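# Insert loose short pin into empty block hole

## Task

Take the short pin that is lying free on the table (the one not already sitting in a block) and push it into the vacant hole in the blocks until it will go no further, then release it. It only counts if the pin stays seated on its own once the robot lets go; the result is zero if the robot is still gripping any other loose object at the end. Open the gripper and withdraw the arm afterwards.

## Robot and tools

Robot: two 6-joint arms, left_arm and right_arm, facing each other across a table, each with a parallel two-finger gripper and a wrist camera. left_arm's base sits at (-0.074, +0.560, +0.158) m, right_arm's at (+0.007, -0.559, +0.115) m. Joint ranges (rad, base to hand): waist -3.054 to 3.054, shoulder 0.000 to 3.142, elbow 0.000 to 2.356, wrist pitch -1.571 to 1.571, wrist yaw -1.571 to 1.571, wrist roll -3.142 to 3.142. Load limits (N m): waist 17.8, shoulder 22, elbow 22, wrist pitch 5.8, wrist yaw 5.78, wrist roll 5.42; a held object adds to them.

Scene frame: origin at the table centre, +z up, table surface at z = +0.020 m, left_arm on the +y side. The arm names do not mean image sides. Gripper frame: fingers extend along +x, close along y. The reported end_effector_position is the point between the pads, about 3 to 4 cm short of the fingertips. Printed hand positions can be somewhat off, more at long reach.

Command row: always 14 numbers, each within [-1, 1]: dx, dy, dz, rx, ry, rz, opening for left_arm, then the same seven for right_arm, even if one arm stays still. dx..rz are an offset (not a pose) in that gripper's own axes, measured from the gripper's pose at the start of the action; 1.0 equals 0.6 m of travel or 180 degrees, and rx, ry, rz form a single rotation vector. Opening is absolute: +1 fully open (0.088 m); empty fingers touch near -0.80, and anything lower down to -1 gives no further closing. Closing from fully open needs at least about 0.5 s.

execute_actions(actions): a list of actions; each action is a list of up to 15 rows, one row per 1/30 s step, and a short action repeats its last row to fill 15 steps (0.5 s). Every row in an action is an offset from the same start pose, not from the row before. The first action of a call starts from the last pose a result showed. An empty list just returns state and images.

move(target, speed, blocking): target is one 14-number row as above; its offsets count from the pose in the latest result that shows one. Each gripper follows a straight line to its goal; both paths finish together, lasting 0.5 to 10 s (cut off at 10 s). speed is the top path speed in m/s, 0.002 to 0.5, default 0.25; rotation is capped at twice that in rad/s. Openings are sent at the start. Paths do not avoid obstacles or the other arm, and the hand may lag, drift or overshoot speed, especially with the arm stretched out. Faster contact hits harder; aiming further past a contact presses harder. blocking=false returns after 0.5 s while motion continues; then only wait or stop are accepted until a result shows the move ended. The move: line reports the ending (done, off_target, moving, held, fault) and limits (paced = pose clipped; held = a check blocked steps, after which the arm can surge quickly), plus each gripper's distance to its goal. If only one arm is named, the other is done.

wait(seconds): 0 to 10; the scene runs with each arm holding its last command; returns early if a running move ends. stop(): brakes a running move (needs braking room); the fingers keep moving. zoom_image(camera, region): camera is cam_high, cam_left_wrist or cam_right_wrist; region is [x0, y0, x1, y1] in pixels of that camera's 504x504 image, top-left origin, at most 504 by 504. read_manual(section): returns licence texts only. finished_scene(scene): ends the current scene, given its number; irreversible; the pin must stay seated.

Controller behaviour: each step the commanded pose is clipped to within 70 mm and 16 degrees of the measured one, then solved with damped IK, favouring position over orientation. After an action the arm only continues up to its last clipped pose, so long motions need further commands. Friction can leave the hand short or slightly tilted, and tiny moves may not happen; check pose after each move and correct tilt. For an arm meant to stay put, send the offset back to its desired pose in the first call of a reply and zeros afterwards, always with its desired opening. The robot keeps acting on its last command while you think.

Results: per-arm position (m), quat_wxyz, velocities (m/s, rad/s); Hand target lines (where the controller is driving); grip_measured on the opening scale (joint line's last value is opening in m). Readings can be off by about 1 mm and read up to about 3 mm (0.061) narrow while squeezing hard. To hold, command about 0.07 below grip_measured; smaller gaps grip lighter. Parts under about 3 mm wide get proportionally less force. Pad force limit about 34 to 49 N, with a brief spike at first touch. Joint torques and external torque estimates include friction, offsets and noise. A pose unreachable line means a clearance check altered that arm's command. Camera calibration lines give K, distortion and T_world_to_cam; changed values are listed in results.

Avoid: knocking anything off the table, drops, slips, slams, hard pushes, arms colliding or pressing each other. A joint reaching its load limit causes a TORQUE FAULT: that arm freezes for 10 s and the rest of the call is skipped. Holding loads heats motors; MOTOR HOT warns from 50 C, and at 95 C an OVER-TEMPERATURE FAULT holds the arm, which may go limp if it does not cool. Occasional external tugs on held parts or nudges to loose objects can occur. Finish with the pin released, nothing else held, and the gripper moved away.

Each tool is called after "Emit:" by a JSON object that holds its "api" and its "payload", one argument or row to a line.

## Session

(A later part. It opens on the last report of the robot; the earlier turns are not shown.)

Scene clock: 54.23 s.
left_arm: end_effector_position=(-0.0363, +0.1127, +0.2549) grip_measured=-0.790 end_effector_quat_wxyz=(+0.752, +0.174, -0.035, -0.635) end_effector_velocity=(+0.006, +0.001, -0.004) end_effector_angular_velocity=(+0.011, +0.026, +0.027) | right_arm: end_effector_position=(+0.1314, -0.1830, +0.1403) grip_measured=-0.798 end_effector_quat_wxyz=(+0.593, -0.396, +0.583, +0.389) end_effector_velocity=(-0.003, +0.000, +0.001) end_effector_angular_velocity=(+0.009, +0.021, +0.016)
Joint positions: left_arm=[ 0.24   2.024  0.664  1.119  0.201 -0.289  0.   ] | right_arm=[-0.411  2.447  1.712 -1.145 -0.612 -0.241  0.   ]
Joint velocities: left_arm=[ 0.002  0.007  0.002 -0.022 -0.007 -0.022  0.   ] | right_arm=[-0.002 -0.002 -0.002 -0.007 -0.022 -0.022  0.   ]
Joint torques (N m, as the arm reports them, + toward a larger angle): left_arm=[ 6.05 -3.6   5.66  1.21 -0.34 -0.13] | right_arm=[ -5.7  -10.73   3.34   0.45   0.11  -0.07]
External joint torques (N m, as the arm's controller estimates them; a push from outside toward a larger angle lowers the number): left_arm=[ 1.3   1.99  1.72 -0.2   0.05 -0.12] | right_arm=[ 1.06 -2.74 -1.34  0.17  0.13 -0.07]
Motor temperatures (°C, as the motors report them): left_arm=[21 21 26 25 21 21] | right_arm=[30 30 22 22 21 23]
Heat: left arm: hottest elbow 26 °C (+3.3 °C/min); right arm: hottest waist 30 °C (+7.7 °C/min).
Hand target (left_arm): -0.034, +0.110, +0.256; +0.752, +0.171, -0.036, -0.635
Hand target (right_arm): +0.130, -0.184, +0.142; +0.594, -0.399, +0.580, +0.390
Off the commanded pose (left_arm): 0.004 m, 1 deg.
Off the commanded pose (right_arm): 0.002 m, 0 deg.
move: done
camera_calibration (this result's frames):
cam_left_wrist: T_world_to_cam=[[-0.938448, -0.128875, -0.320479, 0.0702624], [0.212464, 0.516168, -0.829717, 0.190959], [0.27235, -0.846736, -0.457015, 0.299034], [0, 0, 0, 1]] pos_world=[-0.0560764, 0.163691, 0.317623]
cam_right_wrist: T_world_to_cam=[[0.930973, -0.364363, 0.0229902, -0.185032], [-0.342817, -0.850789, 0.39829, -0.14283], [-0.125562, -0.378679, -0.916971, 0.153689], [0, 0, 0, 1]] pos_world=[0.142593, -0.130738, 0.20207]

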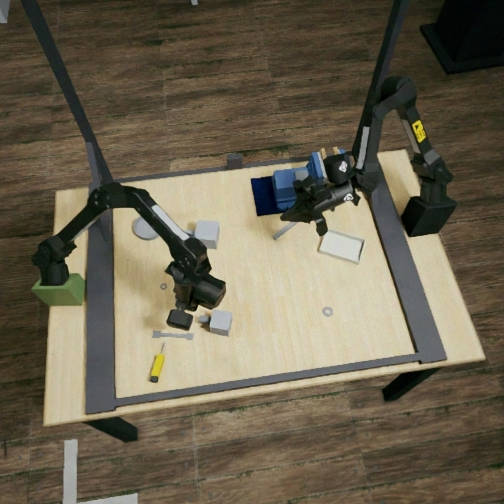

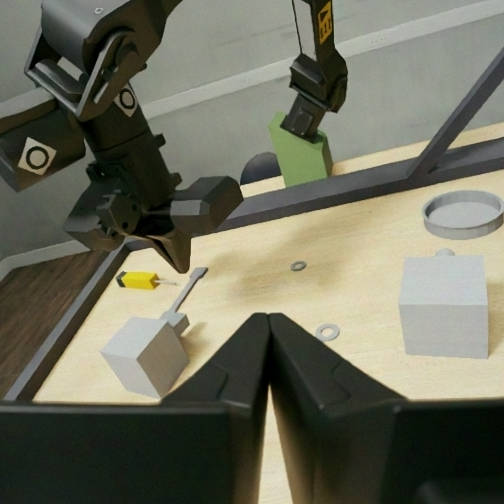

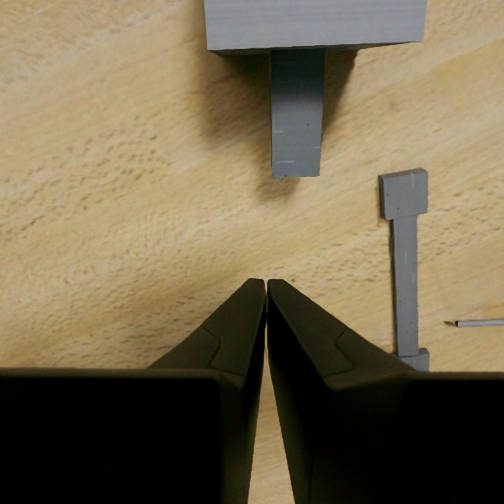

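Emit:
{"api": "move", "payload": {
  "target": [0.318,0.232,-0.33,-0.108,0.091,0.023,-0.8,0.098,-0.02,0,0,0,0.006,-0.8],
  "speed": 0.15
}}

Scene clock: 58.30 s.
left_arm: end_effector_position=(+0.1823, -0.0092, +0.0804) grip_measured=-0.790 end_effector_quat_wxyz=(+0.790, +0.135, +0.170, -0.573) end_effector_velocity=(+0.001, +0.003, -0.008) end_effector_angular_velocity=(+0.015, +0.016, +0.005) | right_arm: end_effector_position=(+0.1429, -0.1837, +0.0892) grip_measured=-0.798 end_effector_quat_wxyz=(+0.594, -0.392, +0.578, +0.399) end_effector_velocity=(-0.001, +0.002, +0.003) end_effector_angular_velocity=(+0.013, -0.000, +0.042)
Joint positions: left_arm=[ 0.33   3.08   1.81   0.718  0.329 -0.506  0.   ] | right_arm=[-0.363  2.501  1.598 -0.925 -0.642 -0.184  0.   ]
Joint velocities: left_arm=[-0.002  0.012  0.002 -0.007  0.007 -0.007  0.   ] | right_arm=[-0.002 -0.007 -0.002  0.007 -0.007 -0.037  0.   ]
Joint torques (N m, as the arm reports them, + toward a larger angle): left_arm=[ 8.88 -7.14  6.29  0.99 -0.27 -0.12] | right_arm=[-5.35 -7.71  3.11  0.47 -0.15  0.1 ]
External joint torques (N m, as the arm's controller estimates them; a push from outside toward a larger angle lowers the number): left_arm=[ 1.8   3.04  1.86 -0.4   0.06 -0.12] | right_arm=[ 1.4   0.6  -1.41  0.15 -0.12  0.1 ]
Motor temperatures (°C, as the motors report them): left_arm=[22 21 26 26 21 21] | right_arm=[30 30 22 22 21 23]
Heat: left arm: hottest elbow 26 °C (+3.1 °C/min); right arm: hottest waist 30 °C (+7.2 °C/min).
Hand target (left_arm): +0.186, -0.008, +0.078; +0.791, +0.133, +0.172, -0.572
Hand target (right_arm): +0.143, -0.188, +0.082; +0.589, -0.391, +0.587, +0.395
Off the commanded pose (left_arm): 0.004 m, 1 deg.
Off the commanded pose (right_arm): 0.008 m, 1 deg.
move: done
camera_calibration (this result's frames):
cam_left_wrist: T_world_to_cam=[[-0.953784, -0.298754, -0.0322836, 0.181814], [-0.183942, 0.665419, -0.723453, 0.127692], [0.237616, -0.684079, -0.689619, 0.0831295], [0, 0, 0, 1]] pos_world=[0.177146, 0.0262164, 0.155576]
cam_right_wrist: T_world_to_cam=[[0.935223, -0.353888, 0.0109903, -0.192419], [-0.33106, -0.863048, 0.381507, -0.121547], [-0.125525, -0.360433, -0.924301, 0.111959], [0, 0, 0, 1]] pos_world=[0.153769, -0.132642, 0.151969]

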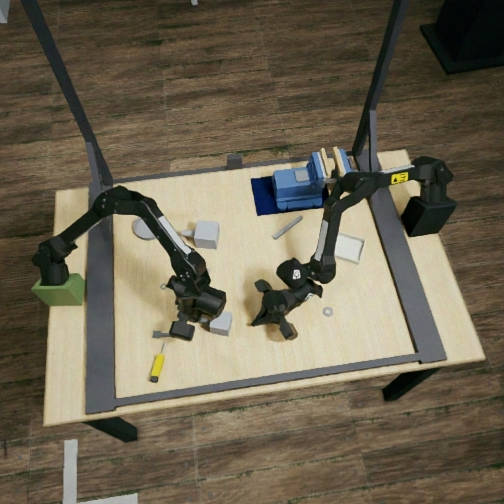

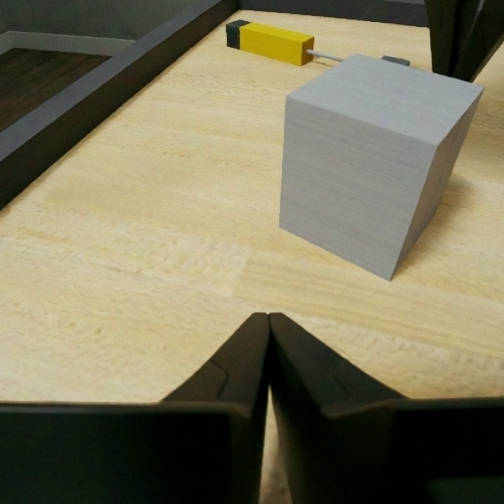

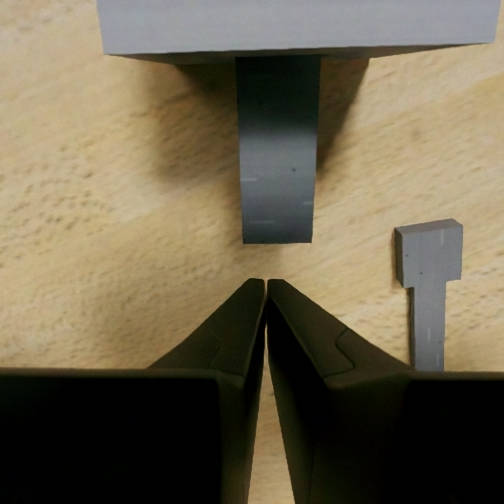

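Emit:
{"api": "move", "payload": {
  "target": [0.1,-0.05,0.033,0,0,0,-0.8,0.008,-0.004,0,0,0,0,-0.8],
  "speed": 0.05
}}

Emit:
{"api": "move", "payload": {
  "target": [0,0,0,0,0,0,-0.8,0.008,-0.004,0.05,0,0,0,-0.8],
  "speed": 0.012
}}

Scene clock: 60.20 s.
left_arm: end_effector_position=(+0.1611, -0.0646, +0.0854) grip_measured=-0.790 end_effector_quat_wxyz=(+0.818, +0.152, +0.173, -0.527) end_effector_velocity=(-0.002, +0.000, -0.004) end_effector_angular_velocity=(+0.012, +0.006, +0.013) | right_arm: end_effector_position=(+0.1444, -0.1812, +0.0893) grip_measured=-0.798 end_effector_quat_wxyz=(+0.596, -0.393, +0.572, +0.404) end_effector_velocity=(-0.001, +0.001, -0.001) end_effector_angular_velocity=(+0.014, +0.017, +0.022)
Joint positions: left_arm=[ 0.246  3.122  2.132  0.369  0.179 -0.532  0.   ] | right_arm=[-0.363  2.501  1.598 -0.91  -0.642 -0.183  0.   ]
Joint velocities: left_arm=[-0.007 -0.002  0.002 -0.022 -0.007 -0.007 -0.   ] | right_arm=[-0.002  0.002 -0.002  0.007 -0.022 -0.022  0.   ]
Joint torques (N m, as the arm reports them, + toward a larger angle): left_arm=[ 8.9  -6.95  7.51  1.09 -0.55 -0.12] | right_arm=[-5.48 -8.36  3.25  0.5  -0.03  0.09]
External joint torques (N m, as the arm's controller estimates them; a push from outside toward a larger angle lowers the number): left_arm=[ 1.04  3.73  2.64 -0.24 -0.19 -0.12] | right_arm=[ 1.27 -0.22 -1.17  0.17 -0.01  0.1 ]
Motor temperatures (°C, as the motors report them): left_arm=[23 22 26 26 21 21] | right_arm=[30 30 22 22 21 23]
Heat: left arm: hottest elbow 26 °C (+3.0 °C/min); right arm: hottest waist 30 °C (+7.1 °C/min).
Hand target (left_arm): +0.163, -0.064, +0.079; +0.818, +0.153, +0.174, -0.526
Hand target (right_arm): +0.145, -0.185, +0.084; +0.594, -0.393, +0.578, +0.399
Off the commanded pose (left_arm): 0.022 m, 6 deg.
Off the commanded pose (right_arm): 0.006 m, 1 deg.
joint sent to its limit (left arm) — the command would take joint 2 (shoulder) past its upper limit, so that joint was sent only as far as its limit.
move: off_target (left_arm)
camera_calibration (this result's frames):
cam_left_wrist: T_world_to_cam=[[-0.91792, -0.388578, -0.0801843, 0.137742], [-0.22383, 0.674015, -0.703991, 0.16968], [0.327601, -0.62826, -0.705668, 0.0441524], [0, 0, 0, 1]] pos_world=[0.149951, -0.0331045, 0.161655]
cam_right_wrist: T_world_to_cam=[[0.9382, -0.345822, 0.0137208, -0.1922], [-0.326013, -0.86976, 0.370449, -0.119934], [-0.116176, -0.352028, -0.928751, 0.113678], [0, 0, 0, 1]] pos_world=[0.154428, -0.130763, 0.152645]

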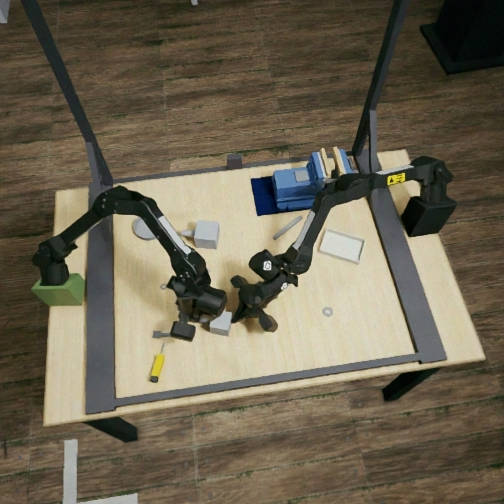

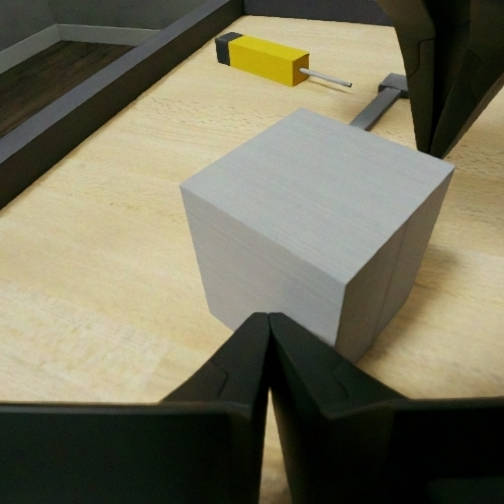

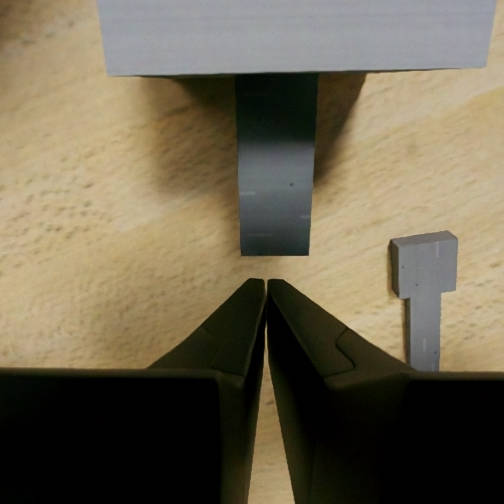

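Scene clock: 62.97 s.
left_arm: end_effector_position=(+0.1689, -0.0606, +0.0875) grip_measured=-0.790 end_effector_quat_wxyz=(+0.823, +0.151, +0.175, -0.518) end_effector_velocity=(-0.000, +0.001, -0.001) end_effector_angular_velocity=(+0.007, -0.008, +0.004) | right_arm: end_effector_position=(+0.1541, -0.1653, +0.0902) grip_measured=-0.798 end_effector_quat_wxyz=(+0.594, -0.388, +0.586, +0.392) end_effector_velocity=(-0.002, -0.005, -0.000) end_effector_angular_velocity=(-0.019, +0.022, -0.002)
Joint positions: left_arm=[ 0.258  3.122  2.128  0.36   0.172 -0.532  0.   ] | right_arm=[-0.363  2.591  1.758 -1.009 -0.642 -0.172  0.   ]
Joint velocities: left_arm=[-0.002 -0.002 -0.002 -0.007 -0.007  0.007 -0.   ] | right_arm=[-0.002  0.007  0.007 -0.037 -0.007 -0.022  0.   ]
Joint torques (N m, as the arm reports them, + toward a larger angle): left_arm=[ 8.02 -8.84  5.74  1.69 -0.2  -0.01] | right_arm=[-5.05 -7.51  6.7   2.48 -0.11  0.12]
External joint torques (N m, as the arm's controller estimates them; a push from outside toward a larger angle lowers the number): left_arm=[ 0.26  1.98  0.79  0.33  0.16 -0.01] | right_arm=[ 2.03  1.16  2.24  2.22 -0.08  0.12]
Motor temperatures (°C, as the motors report them): left_arm=[23 23 26 26 21 21] | right_arm=[30 30 23 22 21 23]
Heat: left arm: hottest elbow 26 °C (+3.0 °C/min); right arm: hottest waist 30 °C (+7.0 °C/min).
Hand target (left_arm): +0.161, -0.065, +0.085; +0.818, +0.152, +0.173, -0.528
Hand target (right_arm): +0.157, -0.154, +0.086; +0.596, -0.393, +0.572, +0.404
Off the commanded pose (left_arm): 0.009 m, 1 deg.
Off the commanded pose (right_arm): 0.013 m, 2 deg.
move: off_target (left_arm, right_arm)
camera_calibration (this result's frames):
cam_left_wrist: T_world_to_cam=[[-0.909254, -0.408299, -0.0809193, 0.144069], [-0.238172, 0.669782, -0.703325, 0.17227], [0.341366, -0.620229, -0.706247, 0.0438491], [0, 0, 0, 1]] pos_world=[0.157056, -0.0293635, 0.163788]
cam_right_wrist: T_world_to_cam=[[0.927839, -0.372887, 0.00833727, -0.198181], [-0.346092, -0.852403, 0.391955, -0.099202], [-0.139048, -0.366557, -0.919947, 0.121639], [0, 0, 0, 1]] pos_world=[0.166461, -0.113872, 0.152436]

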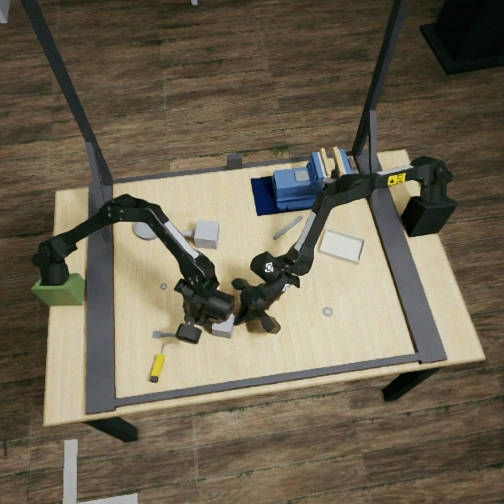

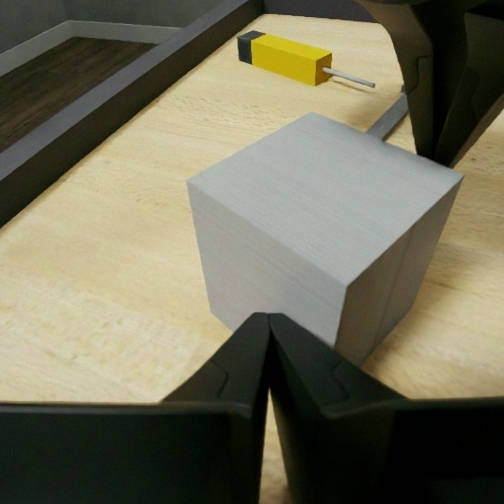

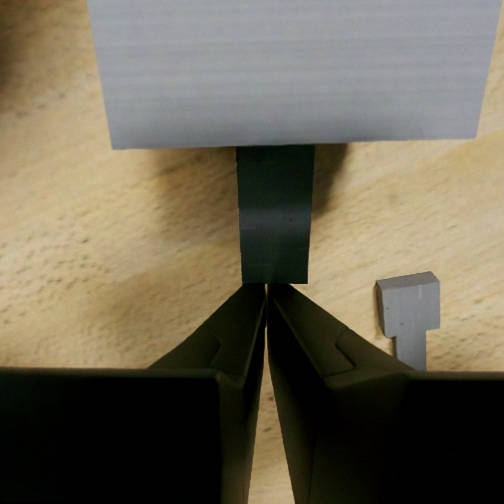

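Emit:
{"api": "move", "payload": {
  "target": [-0.12,0,0.03,0,0,0,-0.8,-0.03,0,-0.08,0,0,0,-0.8],
  "speed": 0.1
}}

Emit:
{"api": "finished_scene", "payload": {
  "scene": 1
}}

Scene clock: 64.40 s.
left_arm: end_effector_position=(+0.1450, -0.0113, +0.1297) grip_measured=-0.790 end_effector_quat_wxyz=(+0.824, +0.153, +0.178, -0.516) end_effector_velocity=(-0.001, +0.002, -0.004) end_effector_angular_velocity=(+0.010, +0.014, +0.003) | right_arm: end_effector_position=(+0.1361, -0.2088, +0.1057) grip_measured=-0.798 end_effector_quat_wxyz=(+0.593, -0.386, +0.589, +0.391) end_effector_velocity=(+0.002, -0.003, +0.002) end_effector_angular_velocity=(-0.004, -0.003, +0.012)
Joint positions: left_arm=[ 0.299  2.823  1.662  0.514  0.205 -0.507  0.   ] | right_arm=[-0.405  2.422  1.504 -0.96  -0.633 -0.221  0.   ]
Joint velocities: left_arm=[-0.002 -0.002 -0.007 -0.007  0.007 -0.007  0.   ] | right_arm=[-0.007 -0.002 -0.002 -0.007  0.007 -0.022  0.   ]
Joint torques (N m, as the arm reports them, + toward a larger angle): left_arm=[ 8.97 -9.51  3.82  1.21 -0.3   0.09] | right_arm=[ -5.39 -10.3    3.1    0.44   0.12  -0.07]
External joint torques (N m, as the arm's controller estimates them; a push from outside toward a larger angle lowers the number): left_arm=[ 1.82  0.37 -0.85 -0.17  0.04  0.09] | right_arm=[ 1.09 -2.7  -1.32  0.17  0.14 -0.07]
Motor temperatures (°C, as the motors report them): left_arm=[24 23 26 26 21 21] | right_arm=[30 30 23 22 21 23]
Heat: left arm: hottest elbow 26 °C (+3.0 °C/min); right arm: hottest waist 30 °C (+7.1 °C/min).
Hand target (left_arm): +0.143, -0.012, +0.136; +0.823, +0.151, +0.175, -0.518
Hand target (right_arm): +0.135, -0.210, +0.108; +0.594, -0.388, +0.586, +0.392
Off the commanded pose (left_arm): 0.006 m, 1 deg.
Off the commanded pose (right_arm): 0.002 m, 0 deg.
move: done
camera_calibration (this result's frames):
cam_left_wrist: T_world_to_cam=[[-0.907269, -0.412578, -0.0814993, 0.145537], [-0.243466, 0.673296, -0.698138, 0.163381], [0.34291, -0.613557, -0.711309, 0.112856], [0, 0, 0, 1]] pos_world=[0.133119, 0.0192851, 0.2062]
cam_right_wrist: T_world_to_cam=[[0.926231, -0.376938, 0.00369446, -0.197911], [-0.347651, -0.850393, 0.394931, -0.148297], [-0.145723, -0.367082, -0.918703, 0.118058], [0, 0, 0, 1]] pos_world=[0.14896, -0.157374, 0.167758]

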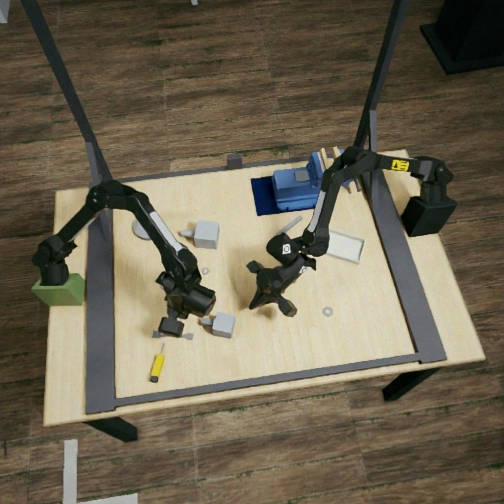

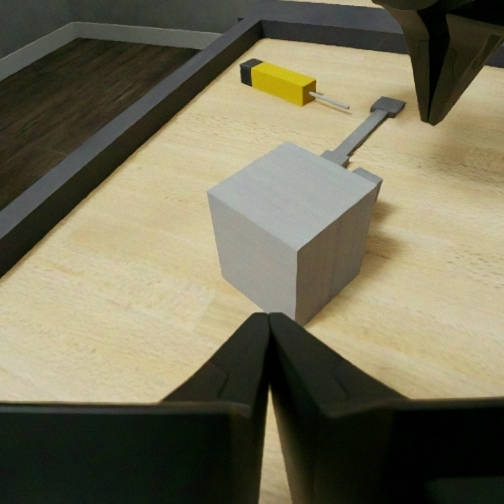

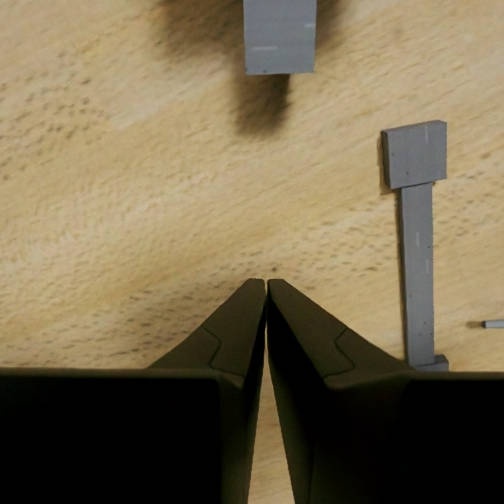

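The scene is finished: the task was done.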